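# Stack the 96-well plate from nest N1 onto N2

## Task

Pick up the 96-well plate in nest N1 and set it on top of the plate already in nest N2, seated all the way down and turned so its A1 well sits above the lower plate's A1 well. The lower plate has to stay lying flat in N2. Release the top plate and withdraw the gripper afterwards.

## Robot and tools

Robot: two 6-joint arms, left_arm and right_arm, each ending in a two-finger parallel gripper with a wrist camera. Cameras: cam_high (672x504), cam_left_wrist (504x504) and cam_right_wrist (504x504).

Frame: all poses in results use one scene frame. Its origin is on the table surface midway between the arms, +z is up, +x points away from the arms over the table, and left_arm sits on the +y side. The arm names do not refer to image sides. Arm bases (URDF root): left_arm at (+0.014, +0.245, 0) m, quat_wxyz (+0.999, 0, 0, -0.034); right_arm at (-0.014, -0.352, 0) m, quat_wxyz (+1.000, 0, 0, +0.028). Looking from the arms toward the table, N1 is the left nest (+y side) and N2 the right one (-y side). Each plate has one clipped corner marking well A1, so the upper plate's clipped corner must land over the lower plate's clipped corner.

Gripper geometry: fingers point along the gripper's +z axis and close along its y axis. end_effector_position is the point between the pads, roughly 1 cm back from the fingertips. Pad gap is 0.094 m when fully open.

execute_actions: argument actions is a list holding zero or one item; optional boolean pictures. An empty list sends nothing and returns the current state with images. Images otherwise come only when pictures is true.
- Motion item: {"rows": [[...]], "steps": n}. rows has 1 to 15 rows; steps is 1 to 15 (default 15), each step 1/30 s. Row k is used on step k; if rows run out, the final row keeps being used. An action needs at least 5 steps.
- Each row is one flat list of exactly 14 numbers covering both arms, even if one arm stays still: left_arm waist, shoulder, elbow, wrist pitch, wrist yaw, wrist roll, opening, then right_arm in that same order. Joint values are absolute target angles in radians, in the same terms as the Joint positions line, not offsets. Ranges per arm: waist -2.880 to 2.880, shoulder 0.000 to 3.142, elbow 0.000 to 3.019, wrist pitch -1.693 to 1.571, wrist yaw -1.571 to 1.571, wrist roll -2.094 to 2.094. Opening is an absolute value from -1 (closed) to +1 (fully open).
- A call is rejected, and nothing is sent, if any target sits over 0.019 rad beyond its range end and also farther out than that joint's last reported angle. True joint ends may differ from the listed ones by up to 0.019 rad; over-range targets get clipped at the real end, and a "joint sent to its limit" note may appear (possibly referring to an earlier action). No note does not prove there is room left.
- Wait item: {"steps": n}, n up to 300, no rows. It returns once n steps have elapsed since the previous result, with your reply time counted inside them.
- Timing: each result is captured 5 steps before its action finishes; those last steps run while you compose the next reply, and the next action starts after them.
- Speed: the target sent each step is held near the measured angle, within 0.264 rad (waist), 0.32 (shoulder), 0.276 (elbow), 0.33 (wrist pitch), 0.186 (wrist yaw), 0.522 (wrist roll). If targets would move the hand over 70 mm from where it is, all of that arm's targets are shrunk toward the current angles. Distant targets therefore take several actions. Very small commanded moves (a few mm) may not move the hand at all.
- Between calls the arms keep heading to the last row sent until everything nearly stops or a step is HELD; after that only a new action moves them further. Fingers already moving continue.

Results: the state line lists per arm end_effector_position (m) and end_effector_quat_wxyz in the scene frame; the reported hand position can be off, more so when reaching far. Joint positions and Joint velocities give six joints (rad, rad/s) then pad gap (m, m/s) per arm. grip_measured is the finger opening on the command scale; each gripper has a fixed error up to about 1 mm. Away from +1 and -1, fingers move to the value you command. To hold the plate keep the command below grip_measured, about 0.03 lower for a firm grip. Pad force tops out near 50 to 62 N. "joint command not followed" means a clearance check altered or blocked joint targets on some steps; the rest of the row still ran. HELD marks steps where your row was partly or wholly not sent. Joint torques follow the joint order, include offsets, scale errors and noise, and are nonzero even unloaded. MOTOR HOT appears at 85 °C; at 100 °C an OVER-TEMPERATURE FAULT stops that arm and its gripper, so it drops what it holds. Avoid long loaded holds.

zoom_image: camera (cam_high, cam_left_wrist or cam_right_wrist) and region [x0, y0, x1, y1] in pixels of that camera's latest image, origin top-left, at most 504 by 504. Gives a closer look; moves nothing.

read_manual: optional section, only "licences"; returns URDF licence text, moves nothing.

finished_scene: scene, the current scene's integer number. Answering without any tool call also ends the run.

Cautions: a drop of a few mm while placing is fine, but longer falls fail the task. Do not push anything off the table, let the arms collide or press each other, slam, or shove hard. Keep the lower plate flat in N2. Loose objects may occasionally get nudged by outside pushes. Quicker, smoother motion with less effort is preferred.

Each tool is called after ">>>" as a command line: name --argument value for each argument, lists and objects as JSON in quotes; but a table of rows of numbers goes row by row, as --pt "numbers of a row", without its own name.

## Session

>>> execute_actions --actions '[]'

Scene clock: 0.00 s of 13200.00 s.
left_arm: end_effector_position=(+0.4411, +0.4629, +0.3657) grip_measured=+1.000 end_effector_quat_wxyz=(+0.382, +0.539, +0.542, +0.520) | right_arm: end_effector_position=(+0.5160, -0.7493, +0.2949) grip_measured=+1.000 end_effector_quat_wxyz=(+0.309, +0.090, +0.930, +0.179)
Joint positions: left_arm=[0.705 1.003 0.799 0.014 0.476 1.807 0.094] | right_arm=[-0.862  1.916  1.996 -1.363 -0.681 -0.51   0.094]
Joint velocities: left_arm=[ 0.005 -0.005 -0.002 -0.022 -0.007  0.007  0.   ] | right_arm=[ 0.005 -0.005  0.002 -0.007  0.051 -0.022  0.   ]
Joint torques (N m, as the arm reports them, + toward a larger angle): no reading

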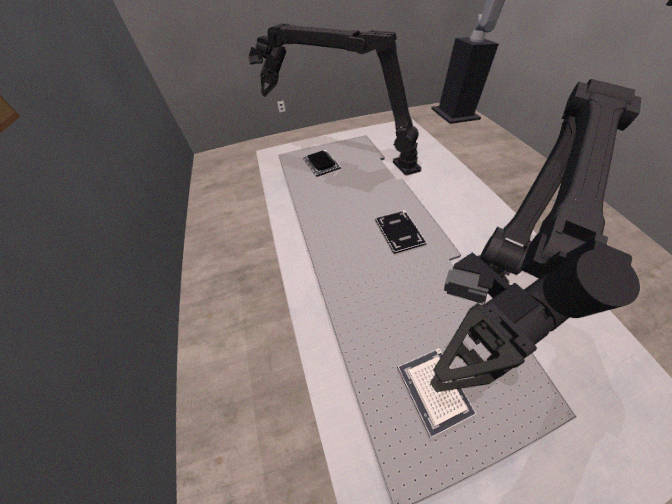

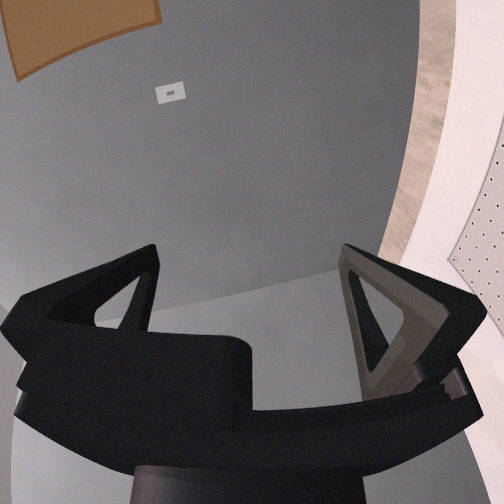

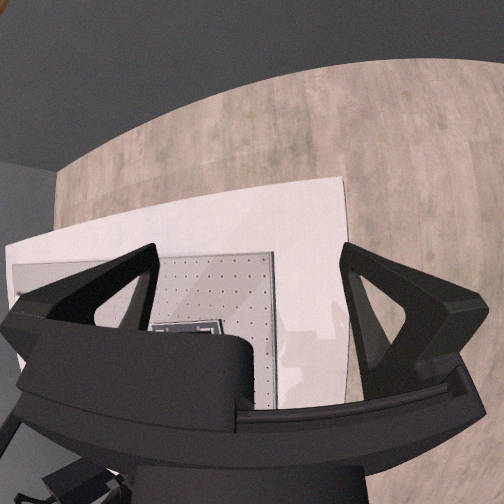

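>>> execute_actions --actions '[{"rows":[[0.69,1.448,1.131,-1.254,0,-0.965,1,-0.49,1.448,1.131,-1.254,0,1.15,1]]}]'

>>> execute_actions --actions '[{"steps":55}]' --pictures true

>>> zoom_image --camera "cam_left_wrist" --region '[130,50,370,290]'

>>> zoom_image --camera "cam_right_wrist" --region '[130,50,370,290]'

Scene clock: 1.13 s of 13200.00 s.
left_arm: end_effector_position=(+0.4423, +0.5562, +0.1877) grip_measured=+1.000 end_effector_quat_wxyz=(+0.181, +0.212, +0.938, +0.203) | right_arm: end_effector_position=(+0.4717, -0.6201, +0.2327) grip_measured=+1.000 end_effector_quat_wxyz=(+0.137, +0.211, +0.963, +0.092)
Joint positions: left_arm=[ 0.699  1.432  1.119 -0.706  0.007  1.075  0.094] | right_arm=[-0.642  1.667  1.581 -1.289 -0.27  -0.128  0.094]
Joint velocities: left_arm=[-0.015  0.845 -0.017 -2.987 -0.081 -2.777  0.   ] | right_arm=[ 1.089 -1.07  -1.604  0.208  1.341  1.575  0.   ]
Joint torques (N m, as the arm reports them, + toward a larger angle): left_arm=[ -1.48 -12.76   9.16   0.68  -0.13  -0.07] | right_arm=[ -2.25 -19.95   9.72   0.71  -0.34   0.05]
Steps of this call (steps 1 to 24: nothing new was sent; steps 25 to 34: the first 10 steps of this action). Readings (joint positions):
25: left_arm=[0.703 1.017 0.817 -0.030 0.421 1.754] | right_arm=[-0.856 1.907 1.977 -1.351 -0.648 -0.480]
26: left_arm=[0.701 1.049 0.860 -0.101 0.356 1.691] | right_arm=[-0.849 1.886 1.938 -1.336 -0.609 -0.445]
28: left_arm=[0.699 1.155 0.968 -0.230 0.228 1.565] | right_arm=[-0.818 1.840 1.854 -1.323 -0.532 -0.374]
32: left_arm=[0.699 1.360 1.105 -0.506 0.027 1.273] | right_arm=[-0.712 1.733 1.682 -1.303 -0.372 -0.226]
34: the state above

Scene clock: 2.97 s of 13200.00 s.
left_arm: end_effector_position=(+0.3377, +0.4802, +0.1425) grip_measured=+1.000 end_effector_quat_wxyz=(+0.002, +0.711, -0.703, +0.001) | right_arm: end_effector_position=(+0.3425, -0.5186, +0.1388) grip_measured=+1.000 end_effector_quat_wxyz=(-0.019, +0.708, +0.706, -0.006)
Joint positions: left_arm=[ 0.699  1.441  1.103 -1.237  0.003 -0.95   0.094] | right_arm=[-0.492  1.452  1.104 -1.264 -0.003  1.139  0.094]
Joint velocities: left_arm=[-0.005 -0.005  0.002 -0.012 -0.051  0.007  0.   ] | right_arm=[-0.005 -0.005  0.002 -0.002  0.022 -0.037  0.   ]
Joint torques (N m, as the arm reports them, + toward a larger angle): left_arm=[-1.35 -8.77  9.42 -0.72 -0.34 -0.11] | right_arm=[ -2.43 -12.43  11.37   0.77   0.21   0.13]
Kept back: nothing.
Steps of this call (steps 1 to 5: the last 5 steps of your previous action; steps 6 to 55: the robot went on to your last target). Readings (joint positions):
1: left_arm=[0.699 1.459 1.117 -0.813 0.004 0.976] | right_arm=[-0.603 1.629 1.519 -1.281 -0.207 -0.067]
2: left_arm=[0.699 1.479 1.115 -0.923 0.004 0.877] | right_arm=[-0.564 1.588 1.451 -1.273 -0.136 0.002]
4: left_arm=[0.699 1.497 1.108 -1.119 0.003 0.679] | right_arm=[-0.495 1.511 1.308 -1.267 -0.051 0.147]
8: left_arm=[0.699 1.476 1.103 -1.230 0.003 0.284] | right_arm=[-0.448 1.447 1.117 -1.267 -0.009 0.540]
55: the state above

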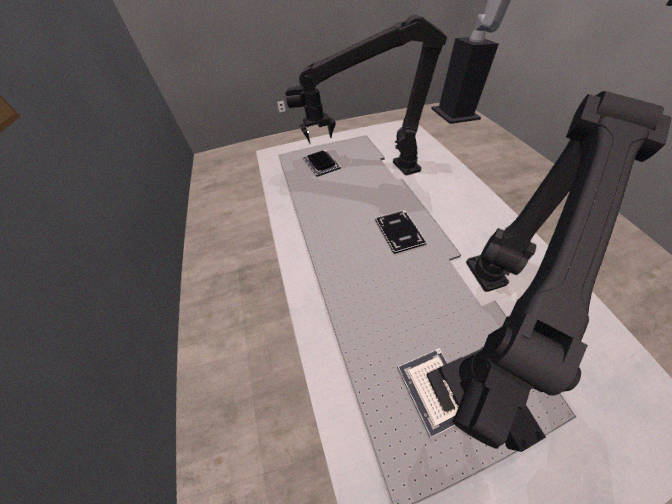

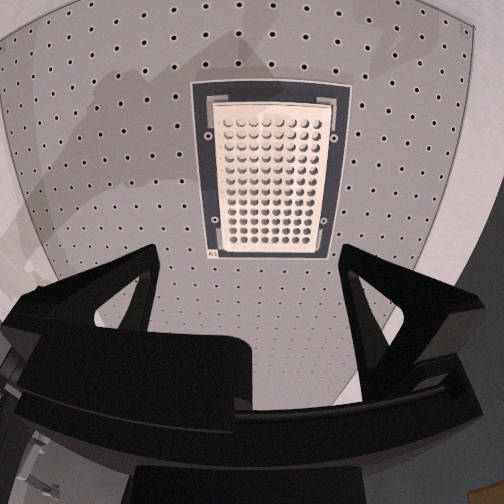

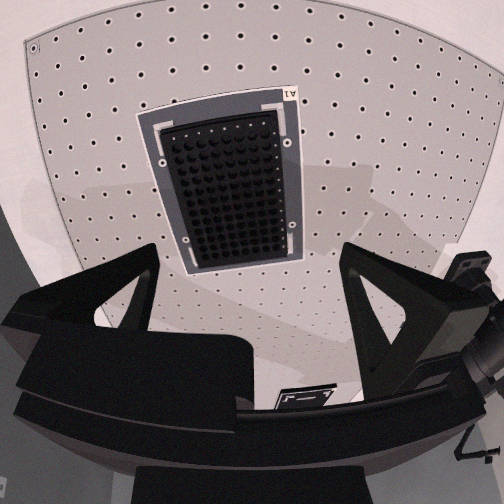

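Region (130, 50, 370, 290) of cam_left_wrist's 504x504 image, scaled by 2.100, with more detail than that image has.

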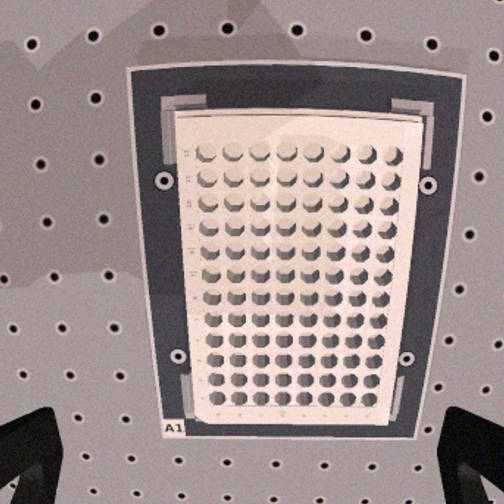

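Region (130, 50, 370, 290) of cam_right_wrist's 504x504 image, scaled by 2.100, with more detail than that image has.

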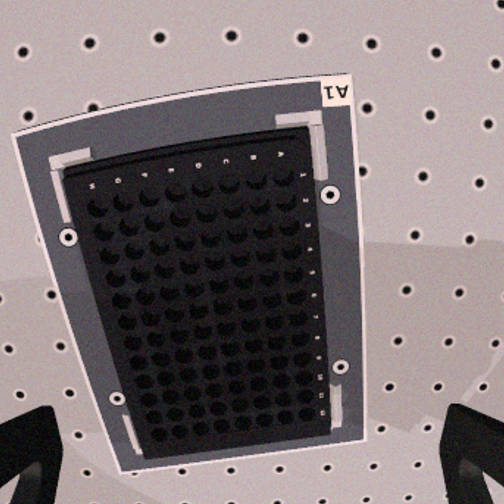

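>>> execute_actions --actions '[{"rows":[[0.68,1.5,1.06,-1.11,0,-1,1,-0.47,1.48,1.04,-1.12,0,1.02,1]],"steps":9}]'

>>> execute_actions --actions '[{"rows":[[0.668,1.55,1.025,-1.03,0,-1,1,-0.455,1.51,1,-1.05,0,1.02,1]],"steps":9}]'

>>> execute_actions --actions '[{"rows":[[0.662,1.585,1.003,-0.982,0,-1,1,-0.45,1.54,0.972,-1,0,1.02,1]]}]'

>>> execute_actions --actions '[{"steps":6}]' --pictures true

Scene clock: 3.43 s of 13200.00 s.
left_arm: end_effector_position=(+0.3489, +0.4853, +0.1246) grip_measured=+1.000 end_effector_quat_wxyz=(-0.020, +0.716, -0.698, +0.005) | right_arm: end_effector_position=(+0.3508, -0.5184, +0.1172) grip_measured=+1.000 end_effector_quat_wxyz=(+0.007, +0.683, +0.731, +0.003)
Joint positions: left_arm=[ 0.692  1.462  1.075 -1.144  0.003 -0.971  0.094] | right_arm=[-0.483  1.458  1.05  -1.149 -0.002  1.077  0.094]
Joint velocities: left_arm=[-0.073  0.288 -0.173  0.271 -0.007 -0.125  0.   ] | right_arm=[ 0.093  0.122 -0.33   0.281 -0.066 -0.344  0.   ]
Joint torques (N m, as the arm reports them, + toward a larger angle): left_arm=[-1.32 -7.95  7.06  0.43 -0.31 -0.1 ] | right_arm=[ -2.01 -10.36   9.81   0.74   0.16  -0.06]
Steps of this call (steps 1 to 10: the robot went on to your last target; steps 11 to 14: the first 4 steps of this action). Readings (joint positions):
11: left_arm=[0.698 1.443 1.097 -1.215 0.003 -0.957] | right_arm=[-0.491 1.452 1.093 -1.233 -0.002 1.121]
12: left_arm=[0.697 1.445 1.088 -1.181 0.003 -0.962] | right_arm=[-0.489 1.451 1.078 -1.191 -0.002 1.103]
14: the state above

Scene clock: 3.73 s of 13200.00 s.
left_arm: end_effector_position=(+0.3543, +0.4834, +0.0891) grip_measured=+1.000 end_effector_quat_wxyz=(-0.014, +0.716, -0.698, +0.004) | right_arm: end_effector_position=(+0.3542, -0.5130, +0.0934) grip_measured=+1.000 end_effector_quat_wxyz=(+0.012, +0.662, +0.749, +0.005)
Joint positions: left_arm=[ 0.681  1.518  1.036 -1.06   0.002 -0.983  0.094] | right_arm=[-0.467  1.482  1.007 -1.07  -0.002  1.037  0.094]
Joint velocities: left_arm=[-0.083  0.23  -0.129  0.212 -0.051 -0.051  0.   ] | right_arm=[ 0.073  0.151 -0.154  0.178 -0.037 -0.081  0.   ]
Joint torques (N m, as the arm reports them, + toward a larger angle): left_arm=[-1.42 -8.58  6.8   0.42 -0.3  -0.11] | right_arm=[ -1.48 -10.16   8.85   0.84   0.17  -0.09]
Steps of this call (steps 1 to 5: the last 5 steps of your previous action; steps 6 to 9: the first 4 steps of this action). Readings (joint positions):
6: left_arm=[0.687 1.501 1.052 -1.113 0.002 -0.981] | right_arm=[-0.474 1.472 1.026 -1.117 -0.002 1.044]
7: left_arm=[0.685 1.504 1.045 -1.087 0.002 -0.982] | right_arm=[-0.472 1.473 1.020 -1.093 -0.002 1.041]
9: the state above

Scene clock: 4.23 s of 13200.00 s.
left_arm: end_effector_position=(+0.3547, +0.4785, +0.0574) grip_measured=+1.000 end_effector_quat_wxyz=(-0.000, +0.713, -0.701, +0.001) | right_arm: end_effector_position=(+0.3508, -0.5074, +0.0630) grip_measured=+1.000 end_effector_quat_wxyz=(-0.001, +0.657, +0.754, +0.001)
Joint positions: left_arm=[ 0.67   1.573  1.004 -1.001  0.002 -0.985  0.094] | right_arm=[-0.458  1.527  0.967 -1.012 -0.002  1.032  0.094]
Joint velocities: left_arm=[-0.005 -0.005 -0.022  0.002  0.007 -0.022  0.   ] | right_arm=[-0.005 -0.015  0.007  0.007  0.007  0.022  0.   ]
Joint torques (N m, as the arm reports them, + toward a larger angle): left_arm=[-1.31 -9.44  6.56  0.64 -0.3  -0.11] | right_arm=[ -2.07 -10.42   8.55   0.9    0.18  -0.07]
Steps of this call (steps 1 to 5: the last 5 steps of your previous action; steps 6 to 15: the first 10 steps of this action). Readings (joint positions):
6: left_arm=[0.675 1.546 1.021 -1.040 0.002 -0.985] | right_arm=[-0.460 1.500 0.990 -1.051 -0.002 1.033]
7: left_arm=[0.674 1.547 1.017 -1.024 0.002 -0.985] | right_arm=[-0.460 1.501 0.986 -1.034 -0.002 1.033]
9: left_arm=[0.673 1.557 1.012 -1.007 0.002 -0.985] | right_arm=[-0.459 1.511 0.977 -1.017 -0.002 1.032]
13: left_arm=[0.670 1.572 1.005 -1.001 0.002 -0.985] | right_arm=[-0.458 1.526 0.968 -1.012 -0.002 1.032]
15: the state above

Scene clock: 4.43 s of 13200.00 s.
left_arm: end_effector_position=(+0.3548, +0.4786, +0.0574) grip_measured=+1.000 end_effector_quat_wxyz=(-0.000, +0.713, -0.701, +0.001) | right_arm: end_effector_position=(+0.3512, -0.5076, +0.0630) grip_measured=+1.000 end_effector_quat_wxyz=(-0.000, +0.657, +0.754, +0.001)
Joint positions: left_arm=[ 0.67   1.573  1.004 -1.001  0.002 -0.985  0.094] | right_arm=[-0.458  1.527  0.967 -1.01  -0.002  1.031  0.094]
Joint velocities: left_arm=[ 0.005  0.005 -0.002 -0.012  0.007  0.051  0.   ] | right_arm=[-0.005  0.005  0.022  0.002  0.022 -0.022  0.   ]
Joint torques (N m, as the arm reports them, + toward a larger angle): left_arm=[-1.33 -9.21  6.59  0.61 -0.3  -0.11] | right_arm=[ -1.91 -10.61   8.53   0.89   0.2   -0.06]
Kept back: nothing.
Steps of this call (steps 1 to 5: the last 5 steps of your previous action; step 6: the robot went on to your last target). Readings (joint positions):
1: left_arm=[0.670 1.573 1.004 -1.001 0.002 -0.985] | right_arm=[-0.458 1.527 0.967 -1.011 -0.002 1.032]
2: left_arm=[0.670 1.573 1.004 -1.001 0.002 -0.985] | right_arm=[-0.458 1.527 0.967 -1.011 -0.002 1.031]
4: left_arm=[0.670 1.573 1.004 -1.001 0.002 -0.985] | right_arm=[-0.458 1.527 0.967 -1.010 -0.002 1.031]
6: the state above

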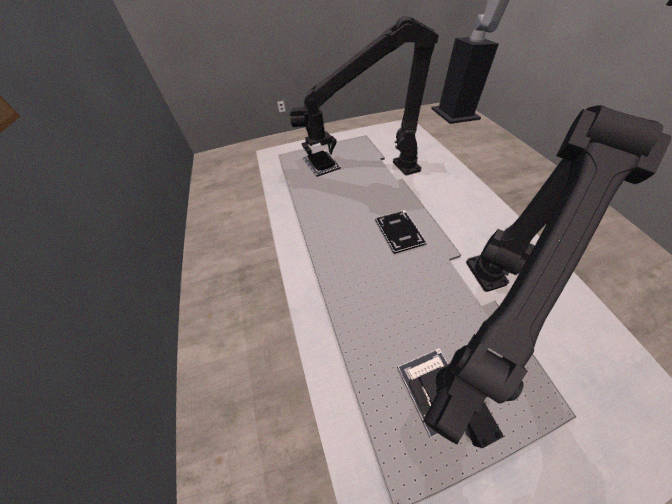

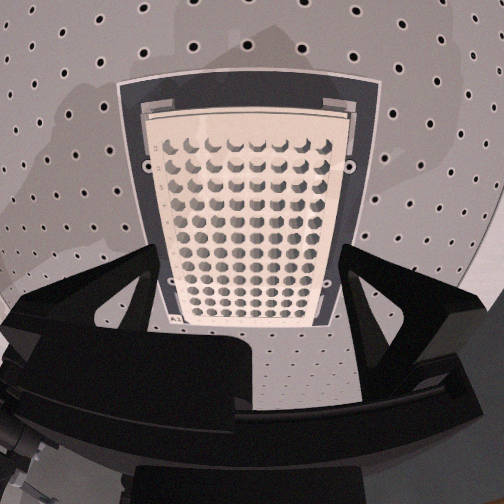

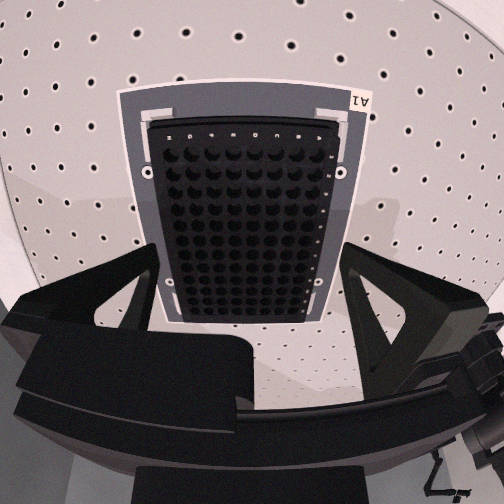

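>>> execute_actions --actions '[{"rows":[[0.666,1.612,0.984,-0.944,0,-1,1,-0.45,1.42,0.99,-1.1,0,1.02,1]]}]'

>>> execute_actions --actions '[{"rows":[[0.666,1.612,0.984,-0.944,0,-1,0.7,-0.6,1.4,0.99,-1.1,0,-1.1,1]],"steps":10}]' --pictures true

Scene clock: 5.00 s of 13200.00 s.
left_arm: end_effector_position=(+0.3554, +0.4790, +0.0439) grip_measured=+1.000 end_effector_quat_wxyz=(-0.002, +0.714, -0.701, +0.001) | right_arm: end_effector_position=(+0.3373, -0.5017, +0.1010) grip_measured=+1.000 end_effector_quat_wxyz=(+0.011, +0.656, +0.754, +0.005)
Joint positions: left_arm=[ 0.67   1.594  0.988 -0.96   0.002 -0.986  0.094] | right_arm=[-0.458  1.423  0.967 -1.091 -0.002  1.031  0.094]
Joint velocities: left_arm=[-0.015  0.005 -0.007  0.012 -0.007 -0.037  0.   ] | right_arm=[-0.005 -0.005 -0.007 -0.002 -0.037  0.022  0.   ]
Joint torques (N m, as the arm reports them, + toward a larger angle): left_arm=[-1.07 -9.03  6.25  0.56 -0.3  -0.1 ] | right_arm=[ -1.61 -11.09  10.76   0.12   0.18  -0.06]
Steps of this call (steps 1 to 7: the robot went on to your last target; steps 8 to 17: the first 10 steps of this action). Readings (joint positions):
8: left_arm=[0.670 1.574 1.002 -0.992 0.002 -0.985] | right_arm=[-0.458 1.522 0.967 -1.026 -0.002 1.031]
9: left_arm=[0.670 1.576 0.998 -0.980 0.002 -0.985] | right_arm=[-0.458 1.512 0.967 -1.050 -0.002 1.031]
11: left_arm=[0.670 1.583 0.993 -0.967 0.002 -0.985] | right_arm=[-0.458 1.480 0.967 -1.080 -0.002 1.031]
15: left_arm=[0.670 1.594 0.988 -0.961 0.002 -0.986] | right_arm=[-0.458 1.428 0.967 -1.090 -0.002 1.031]
17: the state above

Scene clock: 5.33 s of 13200.00 s.
left_arm: end_effector_position=(+0.3547, +0.4791, +0.0436) grip_measured=+0.764 end_effector_quat_wxyz=(-0.002, +0.714, -0.700, -0.000) | right_arm: end_effector_position=(+0.3157, -0.5441, +0.1010) grip_measured=+1.000 end_effector_quat_wxyz=(+0.011, +0.510, +0.860, +0.001)
Joint positions: left_arm=[ 0.67   1.594  0.987 -0.96  -0.001 -0.988  0.083] | right_arm=[-0.582  1.423  0.967 -1.093 -0.002  0.545  0.094]
Joint velocities: left_arm=[-0.015 -0.005 -0.017  0.012 -0.022 -0.007 -0.   ] | right_arm=[-0.786 -0.005 -0.002  0.012  0.051 -2.777  0.   ]
Joint torques (N m, as the arm reports them, + toward a larger angle): left_arm=[-1.04 -8.83  6.32  0.52 -0.2  -0.07] | right_arm=[ -0.46 -12.64  10.83   0.29   0.08  -0.01]
Steps of this call (steps 1 to 5: the last 5 steps of your previous action; steps 6 to 10: the first 5 steps of this action). Readings (joint positions):
6: left_arm=[0.670 1.594 0.988 -0.960 0.002 -0.987] | right_arm=[-0.468 1.423 0.967 -1.093 -0.005 0.945]
7: left_arm=[0.670 1.594 0.987 -0.960 -0.000 -0.987] | right_arm=[-0.490 1.423 0.967 -1.093 -0.006 0.844]
9: left_arm=[0.670 1.594 0.987 -0.960 -0.001 -0.988] | right_arm=[-0.553 1.423 0.967 -1.093 -0.004 0.645]
10: the state above

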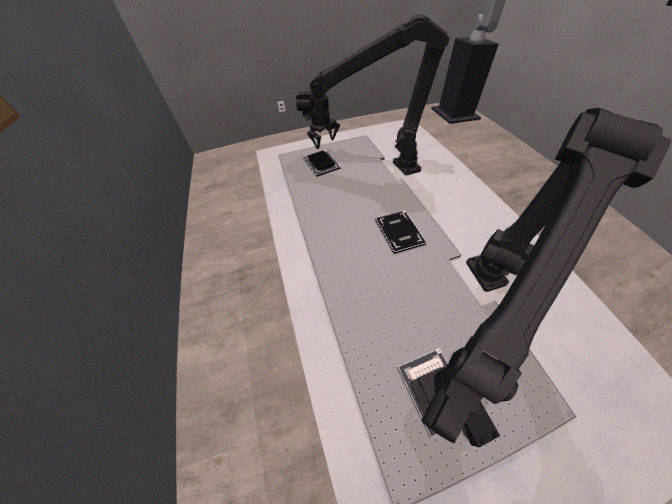

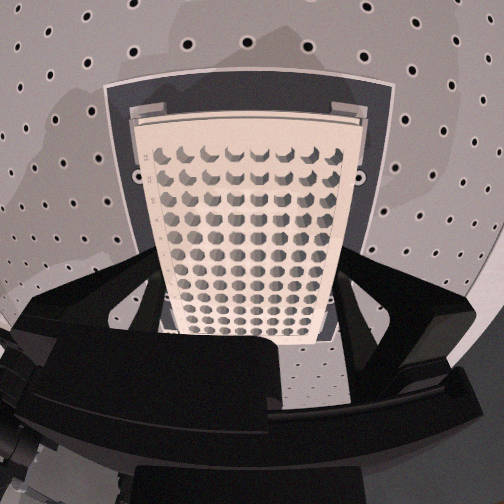

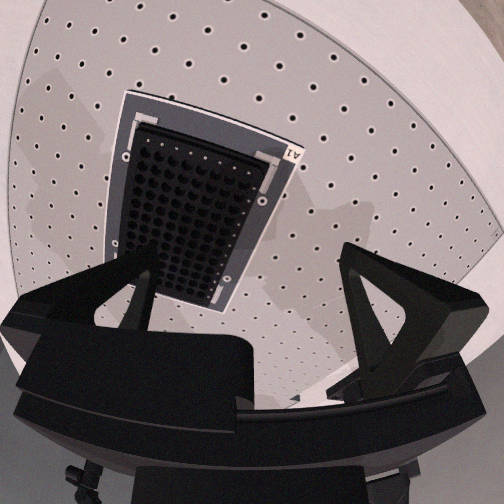

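>>> execute_actions --actions '[{"rows":[[0.67,1.54,1.02,-0.99,0,-0.99,0.7,-0.6,1.4,0.99,-1.1,0,-1.1,1]],"steps":8}]'

>>> execute_actions --actions '[{"rows":[[0.67,1.52,1.13,-1.15,0,-0.99,0.7,-0.6,1.4,0.99,-1.1,0,-1.1,1]],"steps":10}]'

>>> execute_actions --actions '[{"rows":[[-0.894,1.7,1.34,-1.19,0,0.63,0.7,-0.6,1.4,0.99,-1.1,0,-1.1,1]]}]'

>>> execute_actions --actions '[{"steps":38}]'

>>> execute_actions --actions '[{"rows":[[-0.894,1.76,1.33,-1.11,0,0.63,0.7,-0.6,1.4,0.99,-1.1,0,-1.1,1]],"steps":8}]'

>>> execute_actions --actions '[{"rows":[[-0.894,1.81,1.33,-1.06,0,0.63,0.7,-0.6,1.4,0.99,-1.1,0,-1.1,1]],"steps":12}]' --pictures true

Scene clock: 5.67 s of 13200.00 s.
left_arm: end_effector_position=(+0.3541, +0.4787, +0.0502) grip_measured=+0.764 end_effector_quat_wxyz=(-0.005, +0.714, -0.700, +0.001) | right_arm: end_effector_position=(+0.3112, -0.5517, +0.1010) grip_measured=+1.000 end_effector_quat_wxyz=(+0.009, +0.050, +0.999, -0.005)
Joint positions: left_arm=[ 0.67   1.578  0.987 -0.97  -0.001 -0.988  0.083] | right_arm=[-0.604  1.423  0.967 -1.093  0.001 -0.448  0.094]
Joint velocities: left_arm=[ 0.005 -0.269 -0.012 -0.061  0.051 -0.007 -0.   ] | right_arm=[ 0.044 -0.015 -0.002 -0.012 -0.022 -2.747  0.   ]
Joint torques (N m, as the arm reports them, + toward a larger angle): left_arm=[ -0.63 -11.54   8.91  -0.65  -0.17   0.03] | right_arm=[ -2.29 -12.42  10.85   0.2   -0.08  -0.03]
Steps of this call (steps 1 to 5: the last 5 steps of your previous action; steps 6 to 7: the robot went on to your last target; steps 8 to 10: the first 3 steps of this action). Readings (joint positions):
8: left_arm=[0.670 1.591 0.987 -0.962 -0.001 -0.988] | right_arm=[-0.610 1.423 0.967 -1.093 0.001 -0.249]
9: left_arm=[0.670 1.585 0.987 -0.967 -0.001 -0.988] | right_arm=[-0.607 1.423 0.967 -1.093 0.001 -0.348]
10: the state above

Scene clock: 6.00 s of 13200.00 s.
left_arm: end_effector_position=(+0.3600, +0.4828, +0.1001) grip_measured=+0.764 end_effector_quat_wxyz=(-0.001, +0.714, -0.700, -0.000) | right_arm: end_effector_position=(+0.3114, -0.5514, +0.1010) grip_measured=+1.000 end_effector_quat_wxyz=(+0.008, -0.232, +0.973, -0.008)
Joint positions: left_arm=[ 0.67   1.531  1.083 -1.12  -0.001 -0.988  0.083] | right_arm=[-0.603  1.423  0.967 -1.093  0.001 -1.016  0.094]
Joint velocities: left_arm=[-0.015 -0.112  0.418 -0.149 -0.007 -0.066  0.001] | right_arm=[-0.005  0.005  0.017 -0.007  0.022 -0.564  0.   ]
Joint torques (N m, as the arm reports them, + toward a larger angle): left_arm=[ -0.7  -10.14   8.6   -0.8   -0.17   0.03] | right_arm=[ -2.1  -12.77  10.85   0.14  -0.11  -0.07]
Steps of this call (steps 1 to 5: the last 5 steps of your previous action; steps 6 to 10: the first 5 steps of this action). Readings (joint positions):
6: left_arm=[0.670 1.537 1.002 -1.008 -0.001 -0.988] | right_arm=[-0.603 1.423 0.967 -1.093 0.001 -0.909]
7: left_arm=[0.670 1.538 1.024 -1.061 -0.001 -0.988] | right_arm=[-0.603 1.423 0.967 -1.093 0.001 -0.945]
9: left_arm=[0.670 1.535 1.066 -1.112 -0.001 -0.988] | right_arm=[-0.603 1.423 0.967 -1.093 0.001 -0.997]
10: the state above

Scene clock: 6.50 s of 13200.00 s.
left_arm: end_effector_position=(+0.4823, +0.3626, +0.1068) grip_measured=+0.764 end_effector_quat_wxyz=(+0.010, -0.360, +0.933, +0.002) | right_arm: end_effector_position=(+0.3114, -0.5514, +0.1010) grip_measured=+1.000 end_effector_quat_wxyz=(+0.007, -0.266, +0.964, -0.008)
Joint positions: left_arm=[ 0.312  1.666  1.267 -1.152 -0.007 -0.493  0.083] | right_arm=[-0.603  1.423  0.967 -1.093  0.001 -1.086  0.094]
Joint velocities: left_arm=[-1.421  0.22   0.11  -0.002 -0.037  1.516  0.   ] | right_arm=[ 0.005 -0.015  0.002 -0.002 -0.051 -0.007  0.   ]
Joint torques (N m, as the arm reports them, + toward a larger angle): left_arm=[ -1.29 -12.24   9.49  -0.78  -0.03   0.18] | right_arm=[ -2.01 -12.69  11.02   0.06  -0.12  -0.09]
Steps of this call (steps 1 to 5: the last 5 steps of your previous action; steps 6 to 15: the first 10 steps of this action). Readings (joint positions):
6: left_arm=[0.661 1.520 1.115 -1.138 -0.005 -0.948] | right_arm=[-0.603 1.423 0.967 -1.093 0.001 -1.070]
7: left_arm=[0.643 1.535 1.134 -1.147 -0.007 -0.901] | right_arm=[-0.603 1.423 0.967 -1.093 0.001 -1.074]
9: left_arm=[0.579 1.577 1.184 -1.152 -0.007 -0.802] | right_arm=[-0.603 1.423 0.967 -1.093 0.001 -1.079]
13: left_arm=[0.408 1.647 1.255 -1.152 -0.007 -0.597] | right_arm=[-0.603 1.423 0.967 -1.093 0.001 -1.085]
15: the state above

Scene clock: 7.77 s of 13200.00 s.
left_arm: end_effector_position=(+0.2976, -0.1565, +0.1098) grip_measured=+0.765 end_effector_quat_wxyz=(+0.007, +0.706, +0.709, -0.002) | right_arm: end_effector_position=(+0.3114, -0.5514, +0.1010) grip_measured=+1.000 end_effector_quat_wxyz=(+0.007, -0.267, +0.964, -0.008)
Joint positions: left_arm=[-0.888  1.688  1.305 -1.172  0.001  0.611  0.083] | right_arm=[-0.603  1.423  0.967 -1.093  0.001 -1.089  0.094]
Joint velocities: left_arm=[-0.024 -0.024 -0.007 -0.007 -0.051 -0.066 -0.001] | right_arm=[-0.005 -0.005 -0.012 -0.002 -0.037 -0.095  0.   ]
Joint torques (N m, as the arm reports them, + toward a larger angle): left_arm=[ -1.09 -11.65   9.94  -0.69  -0.11   0.2 ] | right_arm=[ -2.38 -12.77  10.86   0.11  -0.13  -0.09]
Kept back: nothing.
Steps of this call (steps 1 to 5: the last 5 steps of your previous action; steps 6 to 38: the robot went on to your last target). Readings (joint positions):
1: left_arm=[0.263 1.673 1.270 -1.152 -0.007 -0.441] | right_arm=[-0.603 1.423 0.967 -1.093 0.001 -1.087]
2: left_arm=[0.212 1.677 1.271 -1.152 -0.007 -0.390] | right_arm=[-0.603 1.423 0.967 -1.093 0.001 -1.087]
4: left_arm=[0.110 1.683 1.272 -1.152 -0.007 -0.286] | right_arm=[-0.603 1.423 0.967 -1.093 0.001 -1.087]
8: left_arm=[-0.097 1.684 1.272 -1.152 -0.006 -0.080] | right_arm=[-0.603 1.423 0.967 -1.093 0.001 -1.088]
38: the state above

Scene clock: 7.87 s of 13200.00 s.
left_arm: end_effector_position=(+0.3018, -0.1628, +0.1023) grip_measured=+0.765 end_effector_quat_wxyz=(+0.015, +0.706, +0.708, -0.003) | right_arm: end_effector_position=(+0.3114, -0.5514, +0.1010) grip_measured=+1.000 end_effector_quat_wxyz=(+0.007, -0.267, +0.964, -0.008)
Joint positions: left_arm=[-0.888  1.705  1.305 -1.141  0.001  0.613  0.083] | right_arm=[-0.603  1.423  0.967 -1.093  0.001 -1.089  0.094]
Joint velocities: left_arm=[-0.005  0.239  0.012  0.276 -0.037  0.022 -0.001] | right_arm=[-0.005  0.005 -0.012 -0.002 -0.022 -0.007  0.   ]
Joint torques (N m, as the arm reports them, + toward a larger angle): left_arm=[-1.38 -9.93  9.08  0.32 -0.11  0.22] | right_arm=[ -1.97 -12.8   10.9    0.22  -0.1   -0.07]
Steps of this call (steps 1 to 3: the first 3 steps of this action). Readings (joint positions):
1: left_arm=[-0.888 1.692 1.305 -1.166 0.001 0.612] | right_arm=[-0.603 1.423 0.967 -1.093 0.001 -1.089]
2: left_arm=[-0.888 1.697 1.305 -1.152 0.001 0.613] | right_arm=[-0.603 1.423 0.967 -1.093 0.001 -1.089]
3: the state above

Scene clock: 8.27 s of 13200.00 s.
left_arm: end_effector_position=(+0.3078, -0.1713, +0.0565) grip_measured=+0.765 end_effector_quat_wxyz=(-0.002, +0.707, +0.707, -0.000) | right_arm: end_effector_position=(+0.3114, -0.5514, +0.1010) grip_measured=+1.000 end_effector_quat_wxyz=(+0.007, -0.267, +0.964, -0.008)
Joint positions: left_arm=[-0.888  1.8    1.305 -1.079  0.001  0.615  0.083] | right_arm=[-0.603  1.423  0.967 -1.093  0.001 -1.089  0.094]
Joint velocities: left_arm=[ 0.005  0.073 -0.002 -0.007 -0.037  0.007  0.   ] | right_arm=[-0.005 -0.005  0.012  0.007 -0.007 -0.051  0.   ]
Joint torques (N m, as the arm reports them, + toward a larger angle): left_arm=[ -1.2  -13.55   8.7    0.59  -0.11   0.21] | right_arm=[ -2.21 -12.71  10.8    0.24  -0.12  -0.08]
Steps of this call (steps 1 to 5: the last 5 steps of your previous action; steps 6 to 12: the first 7 steps of this action). Readings (joint positions):
6: left_arm=[-0.888 1.758 1.305 -1.121 0.001 0.615] | right_arm=[-0.603 1.423 0.967 -1.093 0.001 -1.089]
7: left_arm=[-0.888 1.766 1.305 -1.105 0.001 0.615] | right_arm=[-0.603 1.423 0.967 -1.093 0.001 -1.089]
9: left_arm=[-0.888 1.783 1.305 -1.085 0.001 0.615] | right_arm=[-0.603 1.423 0.967 -1.093 0.001 -1.089]
12: the state above

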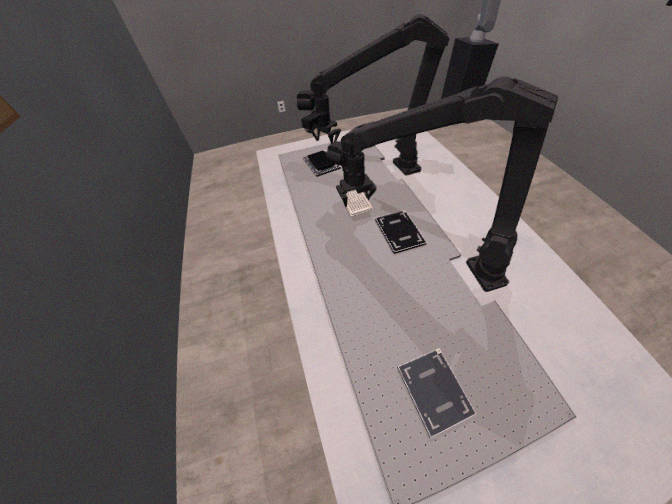

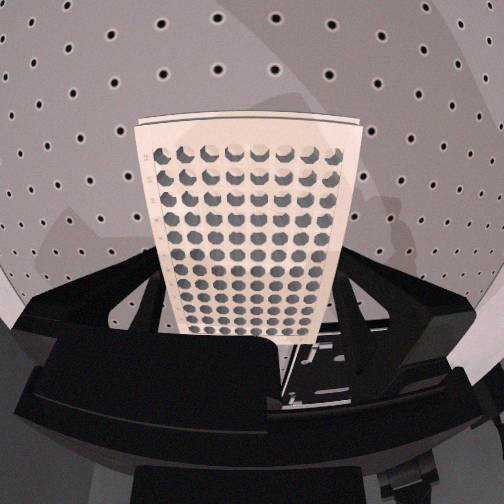

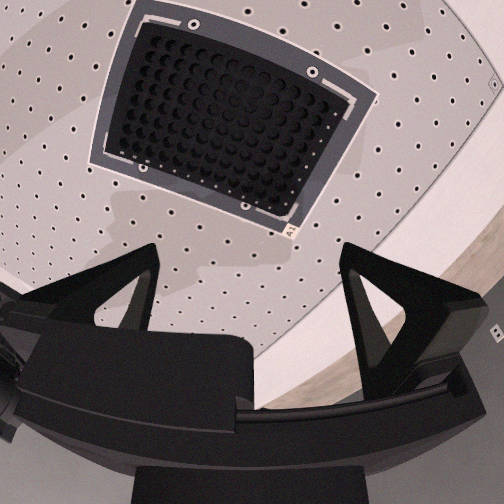

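>>> execute_actions --actions '[{"rows":[[-0.894,1.84,1.33,-1.02,0,0.63,0.7,-0.6,1.4,0.99,-1.1,0,-1.1,1]],"steps":11}]'

>>> execute_actions --actions '[{"rows":[[-0.894,1.87,1.33,-1.008,0,0.63,0.7,-0.6,1.4,0.99,-1.1,0,-1.1,1]],"steps":14}]'

Scene clock: 8.67 s of 13200.00 s.
left_arm: end_effector_position=(+0.3127, -0.1781, +0.0481) grip_measured=+0.765 end_effector_quat_wxyz=(+0.009, +0.707, +0.707, -0.002) | right_arm: end_effector_position=(+0.3114, -0.5514, +0.1010) grip_measured=+1.000 end_effector_quat_wxyz=(+0.007, -0.267, +0.964, -0.008)
Joint positions: left_arm=[-0.888  1.817  1.305 -1.039  0.001  0.615  0.083] | right_arm=[-0.603  1.423  0.967 -1.093  0.001 -1.089  0.094]
Joint velocities: left_arm=[-0.015  0.054  0.002 -0.007  0.051  0.007  0.   ] | right_arm=[-0.015 -0.015 -0.007  0.007  0.007 -0.037  0.   ]
Joint torques (N m, as the arm reports them, + toward a larger angle): left_arm=[ -1.14 -12.61   8.71   0.61  -0.11   0.21] | right_arm=[ -2.34 -12.34  10.76   0.06  -0.15  -0.06]
Steps of this call (steps 1 to 5: the last 5 steps of your previous action; step 6: the robot went on to your last target; steps 7 to 12: the first 6 steps of this action). Readings (joint positions):
7: left_arm=[-0.888 1.805 1.305 -1.072 0.001 0.615] | right_arm=[-0.603 1.423 0.967 -1.093 0.001 -1.089]
8: left_arm=[-0.888 1.807 1.305 -1.060 0.001 0.615] | right_arm=[-0.603 1.423 0.967 -1.093 0.001 -1.089]
10: left_arm=[-0.888 1.812 1.305 -1.044 0.001 0.615] | right_arm=[-0.603 1.423 0.967 -1.093 0.001 -1.089]
12: the state above

Scene clock: 9.13 s of 13200.00 s.
left_arm: end_effector_position=(+0.3139, -0.1797, +0.0359) grip_measured=+0.765 end_effector_quat_wxyz=(+0.005, +0.707, +0.707, -0.001) | right_arm: end_effector_position=(+0.3114, -0.5514, +0.1010) grip_measured=+1.000 end_effector_quat_wxyz=(+0.007, -0.267, +0.964, -0.008)
Joint positions: left_arm=[-0.889  1.843  1.307 -1.025 -0.     0.616  0.083] | right_arm=[-0.603  1.423  0.967 -1.093  0.001 -1.089  0.094]
Joint velocities: left_arm=[ 0.005  0.015  0.007  0.007 -0.066  0.022 -0.   ] | right_arm=[-0.015 -0.005 -0.007 -0.017 -0.007  0.051  0.   ]
Joint torques (N m, as the arm reports them, + toward a larger angle): left_arm=[ -1.17 -12.17   8.46   0.61  -0.04   0.2 ] | right_arm=[ -2.14 -12.82  10.8    0.35  -0.13  -0.08]
Steps of this call (steps 1 to 5: the last 5 steps of your previous action; steps 6 to 14: the first 9 steps of this action). Readings (joint positions):
6: left_arm=[-0.888 1.825 1.305 -1.037 0.001 0.615] | right_arm=[-0.603 1.423 0.967 -1.093 0.001 -1.089]
7: left_arm=[-0.888 1.827 1.305 -1.032 0.001 0.615] | right_arm=[-0.603 1.423 0.967 -1.093 0.001 -1.089]
9: left_arm=[-0.888 1.836 1.305 -1.028 0.001 0.615] | right_arm=[-0.603 1.423 0.967 -1.093 0.001 -1.089]
13: left_arm=[-0.889 1.843 1.307 -1.025 -0.000 0.615] | right_arm=[-0.603 1.423 0.967 -1.093 0.001 -1.089]
14: the state above

>>> execute_actions --actions '[{"rows":[[-0.894,1.85,1.33,-1.02,0,0.63,1,-0.6,1.4,0.99,-1.1,0,-1.1,1]],"steps":6}]'

>>> execute_actions --actions '[{"rows":[[-0.894,1.77,1.33,-1.05,0,0.63,1,-0.6,1.4,0.99,-1.1,0,-1.1,1]],"steps":8}]'

>>> execute_actions --actions '[{"rows":[[-0.894,1.6,1.33,-1.2,0,0.63,1,-0.6,1.4,0.99,-1.1,0,-1.1,1]],"steps":6}]'

>>> execute_actions --actions '[{"rows":[[0.2,1.3,1.1,-1.3,0,0,1,-0.3,1.4,0.99,-1.1,0,-1.1,1]]}]'

>>> execute_actions --actions '[{"rows":[[0.2,1.3,1.1,-1.3,0,0,1,0.436,1.42,0.93,-1.06,0,-1.1,1]]}]'

>>> execute_actions --actions '[{"rows":[[0.2,1.3,1.1,-1.3,0,0,1,0.436,1.46,0.89,-1.0,0,-1.1,1]]}]'

>>> execute_actions --actions '[{"rows":[[0.2,1.3,1.1,-1.3,0,0,1,0.436,1.505,0.89,-0.94,0,-1.1,1]]}]' --pictures true

Scene clock: 9.53 s of 13200.00 s.
left_arm: end_effector_position=(+0.3139, -0.1797, +0.0359) grip_measured=+0.919 end_effector_quat_wxyz=(+0.005, +0.708, +0.707, -0.001) | right_arm: end_effector_position=(+0.3114, -0.5514, +0.1010) grip_measured=+1.000 end_effector_quat_wxyz=(+0.007, -0.267, +0.964, -0.008)
Joint positions: left_arm=[-0.889  1.843  1.307 -1.025 -0.     0.616  0.09 ] | right_arm=[-0.603  1.423  0.967 -1.093  0.001 -1.089  0.094]
Joint velocities: left_arm=[-0.005 -0.005  0.007 -0.002  0.007 -0.022  0.188] | right_arm=[-0.005  0.015 -0.002 -0.007 -0.007  0.051  0.   ]
Joint torques (N m, as the arm reports them, + toward a larger angle): left_arm=[ -1.18 -13.81   8.44   0.14  -0.04   0.19] | right_arm=[ -2.04 -12.71  10.8    0.24  -0.13  -0.07]
Steps of this call (steps 1 to 5: the last 5 steps of your previous action; steps 6 to 11: the robot went on to your last target; step 12: the first step of this action). Readings (joint positions):
12: the state above

Scene clock: 9.80 s of 13200.00 s.
left_arm: end_effector_position=(+0.3139, -0.1796, +0.0448) grip_measured=+1.000 end_effector_quat_wxyz=(+0.010, +0.708, +0.707, -0.001) | right_arm: end_effector_position=(+0.3114, -0.5514, +0.1010) grip_measured=+1.000 end_effector_quat_wxyz=(+0.007, -0.267, +0.964, -0.008)
Joint positions: left_arm=[-0.889  1.826  1.307 -1.032 -0.     0.616  0.094] | right_arm=[-0.603  1.423  0.967 -1.093  0.001 -1.089  0.094]
Joint velocities: left_arm=[ 0.005 -0.337 -0.022 -0.007 -0.022 -0.066  0.   ] | right_arm=[-0.015 -0.005 -0.022  0.007  0.037 -0.051  0.   ]
Joint torques (N m, as the arm reports them, + toward a larger angle): left_arm=[ -1.12 -16.47   8.47  -0.69  -0.03   0.2 ] | right_arm=[ -2.15 -13.02  10.78   0.18  -0.13  -0.07]
Steps of this call (steps 1 to 5: the last 5 steps of your previous action; steps 6 to 8: the first 3 steps of this action). Readings (joint positions):
6: left_arm=[-0.889 1.840 1.307 -1.026 -0.000 0.616] | right_arm=[-0.603 1.423 0.967 -1.093 0.001 -1.089]
7: left_arm=[-0.889 1.834 1.307 -1.030 -0.000 0.616] | right_arm=[-0.603 1.423 0.967 -1.093 0.001 -1.089]
8: the state above

Scene clock: 10.00 s of 13200.00 s.
left_arm: end_effector_position=(+0.3140, -0.1799, +0.0813) grip_measured=+1.000 end_effector_quat_wxyz=(+0.037, +0.707, +0.706, -0.006) | right_arm: end_effector_position=(+0.3114, -0.5514, +0.1010) grip_measured=+1.000 end_effector_quat_wxyz=(+0.007, -0.267, +0.964, -0.008)
Joint positions: left_arm=[-0.889  1.752  1.307 -1.051 -0.     0.616  0.094] | right_arm=[-0.603  1.423  0.967 -1.093  0.001 -1.089  0.094]
Joint velocities: left_arm=[ 0.005 -0.376 -0.002 -0.867 -0.022 -0.022  0.   ] | right_arm=[-0.005  0.005  0.002 -0.002 -0.051 -0.037  0.   ]
Joint torques (N m, as the arm reports them, + toward a larger angle): left_arm=[ -1.02 -19.71   8.52  -1.76  -0.04   0.15] | right_arm=[ -1.67 -12.64  10.75   0.22  -0.12  -0.07]
Steps of this call (steps 1 to 5: the last 5 steps of your previous action; step 6: the first step of this action). Readings (joint positions):
6: the state above

Scene clock: 10.50 s of 13200.00 s.
left_arm: end_effector_position=(+0.3514, +0.0314, +0.2096) grip_measured=+1.000 end_effector_quat_wxyz=(+0.076, +0.383, +0.920, -0.015) | right_arm: end_effector_position=(+0.3603, -0.4253, +0.1010) grip_measured=+1.000 end_effector_quat_wxyz=(+0.010, -0.434, +0.901, -0.005)
Joint positions: left_arm=[-0.495  1.296  1.136 -1.257  0.003  0.226  0.094] | right_arm=[-0.249  1.423  0.967 -1.093 -0.004 -1.09   0.094]
Joint velocities: left_arm=[ 1.861 -0.337 -0.139 -0.129 -0.022 -0.828  0.   ] | right_arm=[-0.005 -0.005 -0.007 -0.012  0.007 -0.022  0.   ]
Joint torques (N m, as the arm reports them, + toward a larger angle): left_arm=[-1.01 -5.85  7.2  -0.41 -0.19 -0.1 ] | right_arm=[ -6.12 -12.88  10.77   0.21   0.08  -0.06]
Steps of this call (steps 1 to 5: the last 5 steps of your previous action; steps 6 to 15: the first 10 steps of this action). Readings (joint positions):
6: left_arm=[-0.882 1.589 1.296 -1.175 0.002 0.584] | right_arm=[-0.590 1.423 0.967 -1.093 0.006 -1.089]
7: left_arm=[-0.869 1.549 1.275 -1.180 0.003 0.545] | right_arm=[-0.562 1.423 0.967 -1.093 0.007 -1.089]
9: left_arm=[-0.815 1.465 1.223 -1.203 0.004 0.459] | right_arm=[-0.466 1.423 0.967 -1.093 0.007 -1.089]
13: left_arm=[-0.620 1.330 1.151 -1.245 0.004 0.292] | right_arm=[-0.274 1.423 0.967 -1.093 -0.003 -1.090]
15: the state above

Scene clock: 11.00 s of 13200.00 s.
left_arm: end_effector_position=(+0.3914, +0.3107, +0.1962) grip_measured=+1.000 end_effector_quat_wxyz=(+0.048, -0.073, +0.996, +0.008) | right_arm: end_effector_position=(+0.3454, -0.2467, +0.0904) grip_measured=+1.000 end_effector_quat_wxyz=(+0.006, -0.637, +0.771, -0.006)
Joint positions: left_arm=[ 0.238  1.294  1.103 -1.282 -0.005  0.026  0.094] | right_arm=[ 0.233  1.423  0.936 -1.067  0.005 -1.09   0.094]
Joint velocities: left_arm=[-0.278 -0.005 -0.012 -0.017  0.022 -0.066  0.   ] | right_arm=[ 2.037 -0.005 -0.002  0.032 -0.022 -0.007  0.   ]
Joint torques (N m, as the arm reports them, + toward a larger angle): left_arm=[-2.52 -7.22  7.8  -0.45  0.12 -0.08] | right_arm=[ -2.91 -10.39   8.05   0.58  -0.24  -0.05]
Steps of this call (steps 1 to 5: the last 5 steps of your previous action; steps 6 to 15: the first 10 steps of this action). Readings (joint positions):
6: left_arm=[-0.091 1.287 1.118 -1.264 0.003 0.107] | right_arm=[-0.284 1.423 0.963 -1.088 0.004 -1.090]
7: left_arm=[-0.022 1.289 1.116 -1.264 0.003 0.095] | right_arm=[-0.259 1.423 0.958 -1.083 0.006 -1.090]
9: left_arm=[0.113 1.292 1.113 -1.268 0.002 0.069] | right_arm=[-0.165 1.423 0.945 -1.076 0.006 -1.090]
13: left_arm=[0.248 1.294 1.105 -1.279 -0.006 0.033] | right_arm=[0.093 1.423 0.936 -1.071 0.006 -1.090]
15: the state above

Scene clock: 11.50 s of 13200.00 s.
left_arm: end_effector_position=(+0.3936, +0.2958, +0.1961) grip_measured=+1.000 end_effector_quat_wxyz=(+0.049, -0.059, +0.997, +0.005) | right_arm: end_effector_position=(+0.3072, -0.1824, +0.0635) grip_measured=+1.000 end_effector_quat_wxyz=(+0.004, +0.710, -0.704, -0.002)
Joint positions: left_arm=[ 0.2    1.294  1.103 -1.282 -0.002  0.015  0.094] | right_arm=[ 0.43   1.45   0.883 -1.012 -0.002 -1.092  0.094]
Joint velocities: left_arm=[ 0.005 -0.005 -0.002  0.002 -0.007  0.007  0.   ] | right_arm=[-0.005 -0.024  0.002  0.022 -0.007 -0.007  0.   ]
Joint torques (N m, as the arm reports them, + toward a larger angle): left_arm=[-0.73 -7.17  7.8  -0.51 -0.03 -0.11] | right_arm=[-2.14 -9.3   8.63  0.81 -0.03 -0.07]
Steps of this call (steps 1 to 5: the last 5 steps of your previous action; steps 6 to 15: the first 10 steps of this action). Readings (joint positions):
6: left_arm=[0.200 1.294 1.103 -1.282 -0.002 0.018] | right_arm=[0.497 1.424 0.927 -1.051 -0.005 -1.092]
7: left_arm=[0.200 1.294 1.103 -1.282 -0.002 0.018] | right_arm=[0.494 1.424 0.916 -1.033 -0.005 -1.092]
9: left_arm=[0.200 1.294 1.103 -1.282 -0.002 0.017] | right_arm=[0.470 1.433 0.897 -1.017 -0.005 -1.092]
13: left_arm=[0.200 1.294 1.103 -1.282 -0.002 0.015] | right_arm=[0.432 1.449 0.883 -1.014 -0.002 -1.092]
15: the state above

Scene clock: 12.00 s of 13200.00 s.
left_arm: end_effector_position=(+0.3936, +0.2958, +0.1961) grip_measured=+1.000 end_effector_quat_wxyz=(+0.049, -0.059, +0.997, +0.005) | right_arm: end_effector_position=(+0.3173, -0.1770, +0.0479) grip_measured=+1.000 end_effector_quat_wxyz=(-0.004, +0.710, -0.704, +0.000)
Joint positions: left_arm=[ 0.2    1.294  1.103 -1.282 -0.002  0.015  0.094] | right_arm=[ 0.431  1.495  0.882 -0.951 -0.002 -1.092  0.094]
Joint velocities: left_arm=[-0.005 -0.015 -0.007 -0.002 -0.051  0.095  0.   ] | right_arm=[ 0.005 -0.015 -0.012  0.007 -0.037 -0.022  0.   ]
Joint torques (N m, as the arm reports them, + toward a larger angle): left_arm=[-0.73 -7.19  7.78 -0.5  -0.03 -0.11] | right_arm=[ -2.42 -10.1    8.47   0.9    0.    -0.06]
Steps of this call (steps 1 to 5: the last 5 steps of your previous action; steps 6 to 15: the first 10 steps of this action). Readings (joint positions):
6: left_arm=[0.200 1.294 1.103 -1.282 -0.002 0.015] | right_arm=[0.431 1.453 0.882 -0.999 -0.002 -1.092]
7: left_arm=[0.200 1.294 1.103 -1.282 -0.002 0.015] | right_arm=[0.431 1.459 0.882 -0.982 -0.002 -1.092]
9: left_arm=[0.200 1.294 1.103 -1.282 -0.002 0.015] | right_arm=[0.431 1.475 0.882 -0.959 -0.002 -1.092]
13: left_arm=[0.200 1.294 1.103 -1.282 -0.002 0.015] | right_arm=[0.431 1.494 0.882 -0.952 -0.002 -1.092]
15: the state above

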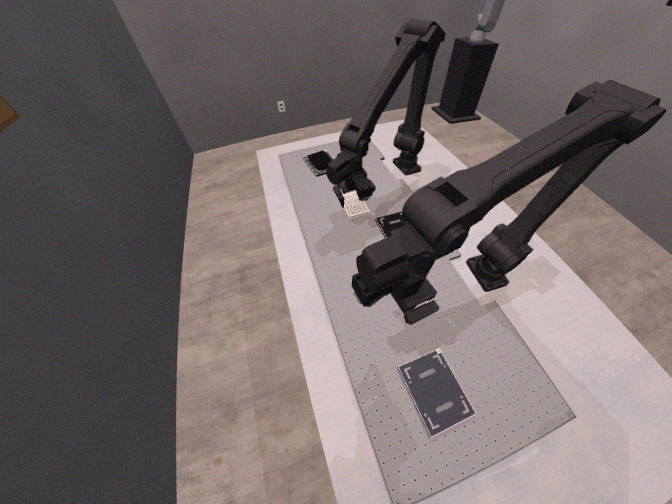

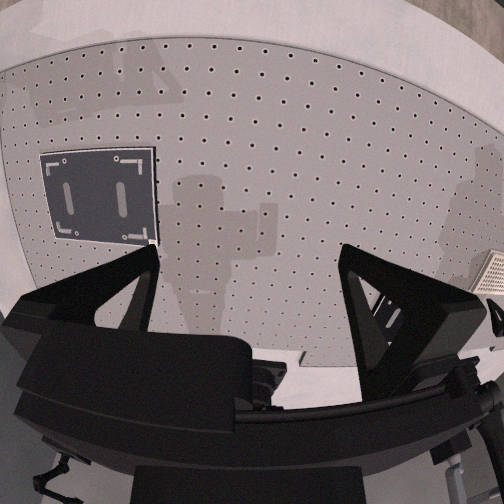

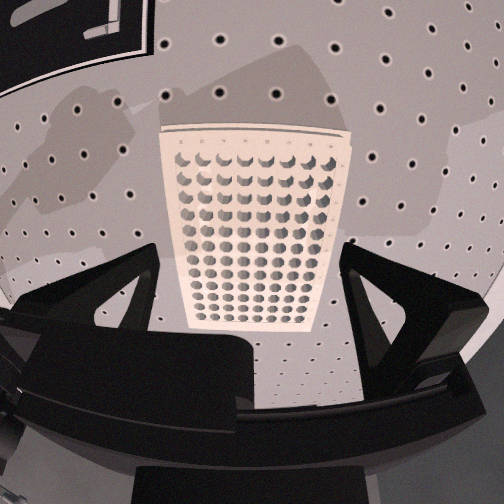

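>>> execute_actions --actions '[{"rows":[[0.2,1.3,1.1,-1.3,0,0,1,0.406,1.527,0.853,-0.894,0,-1.068,1]]}]' --pictures true

Scene clock: 12.50 s of 13200.00 s.
left_arm: end_effector_position=(+0.3936, +0.2958, +0.1961) grip_measured=+1.000 end_effector_quat_wxyz=(+0.049, -0.059, +0.997, +0.005) | right_arm: end_effector_position=(+0.3154, -0.1865, +0.0315) grip_measured=+1.000 end_effector_quat_wxyz=(-0.002, +0.699, -0.715, -0.001)
Joint positions: left_arm=[ 0.2    1.294  1.103 -1.282 -0.002  0.015  0.094] | right_arm=[ 0.41   1.512  0.849 -0.905 -0.002 -1.081  0.094]
Joint velocities: left_arm=[-0.005 -0.015 -0.002 -0.007 -0.022 -0.051  0.   ] | right_arm=[-0.005 -0.005 -0.002  0.002 -0.007 -0.007  0.   ]
Joint torques (N m, as the arm reports them, + toward a larger angle): left_arm=[-0.67 -7.16  7.77 -0.51 -0.03 -0.11] | right_arm=[-2.4  -9.02  7.94  0.85  0.02  0.09]
Steps of this call (steps 1 to 5: the last 5 steps of your previous action; steps 6 to 15: the first 10 steps of this action). Readings (joint positions):
6: left_arm=[0.200 1.294 1.103 -1.282 -0.002 0.015] | right_arm=[0.430 1.495 0.877 -0.939 -0.002 -1.090]
7: left_arm=[0.200 1.294 1.103 -1.282 -0.002 0.015] | right_arm=[0.427 1.496 0.871 -0.924 -0.002 -1.088]
9: left_arm=[0.200 1.294 1.103 -1.282 -0.002 0.015] | right_arm=[0.419 1.501 0.859 -0.910 -0.002 -1.085]
13: left_arm=[0.200 1.294 1.103 -1.282 -0.002 0.015] | right_arm=[0.410 1.512 0.849 -0.907 -0.002 -1.082]
15: the state above

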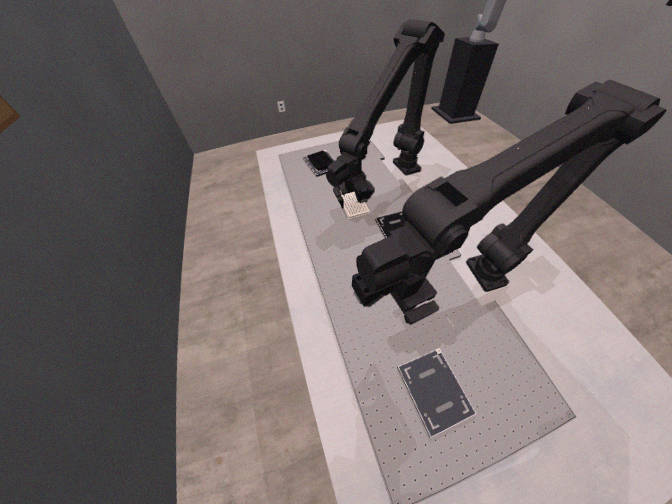

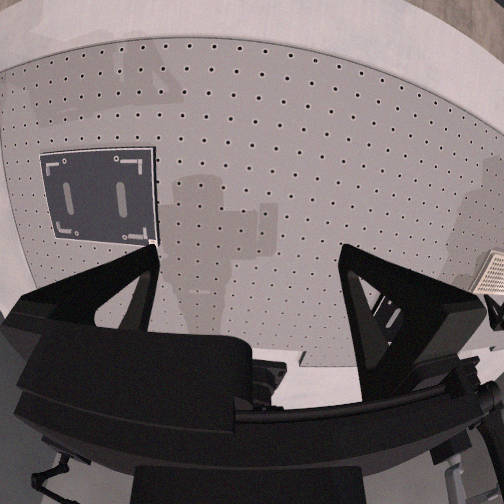

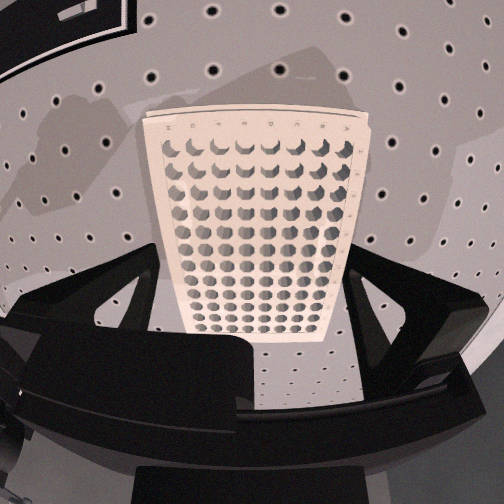

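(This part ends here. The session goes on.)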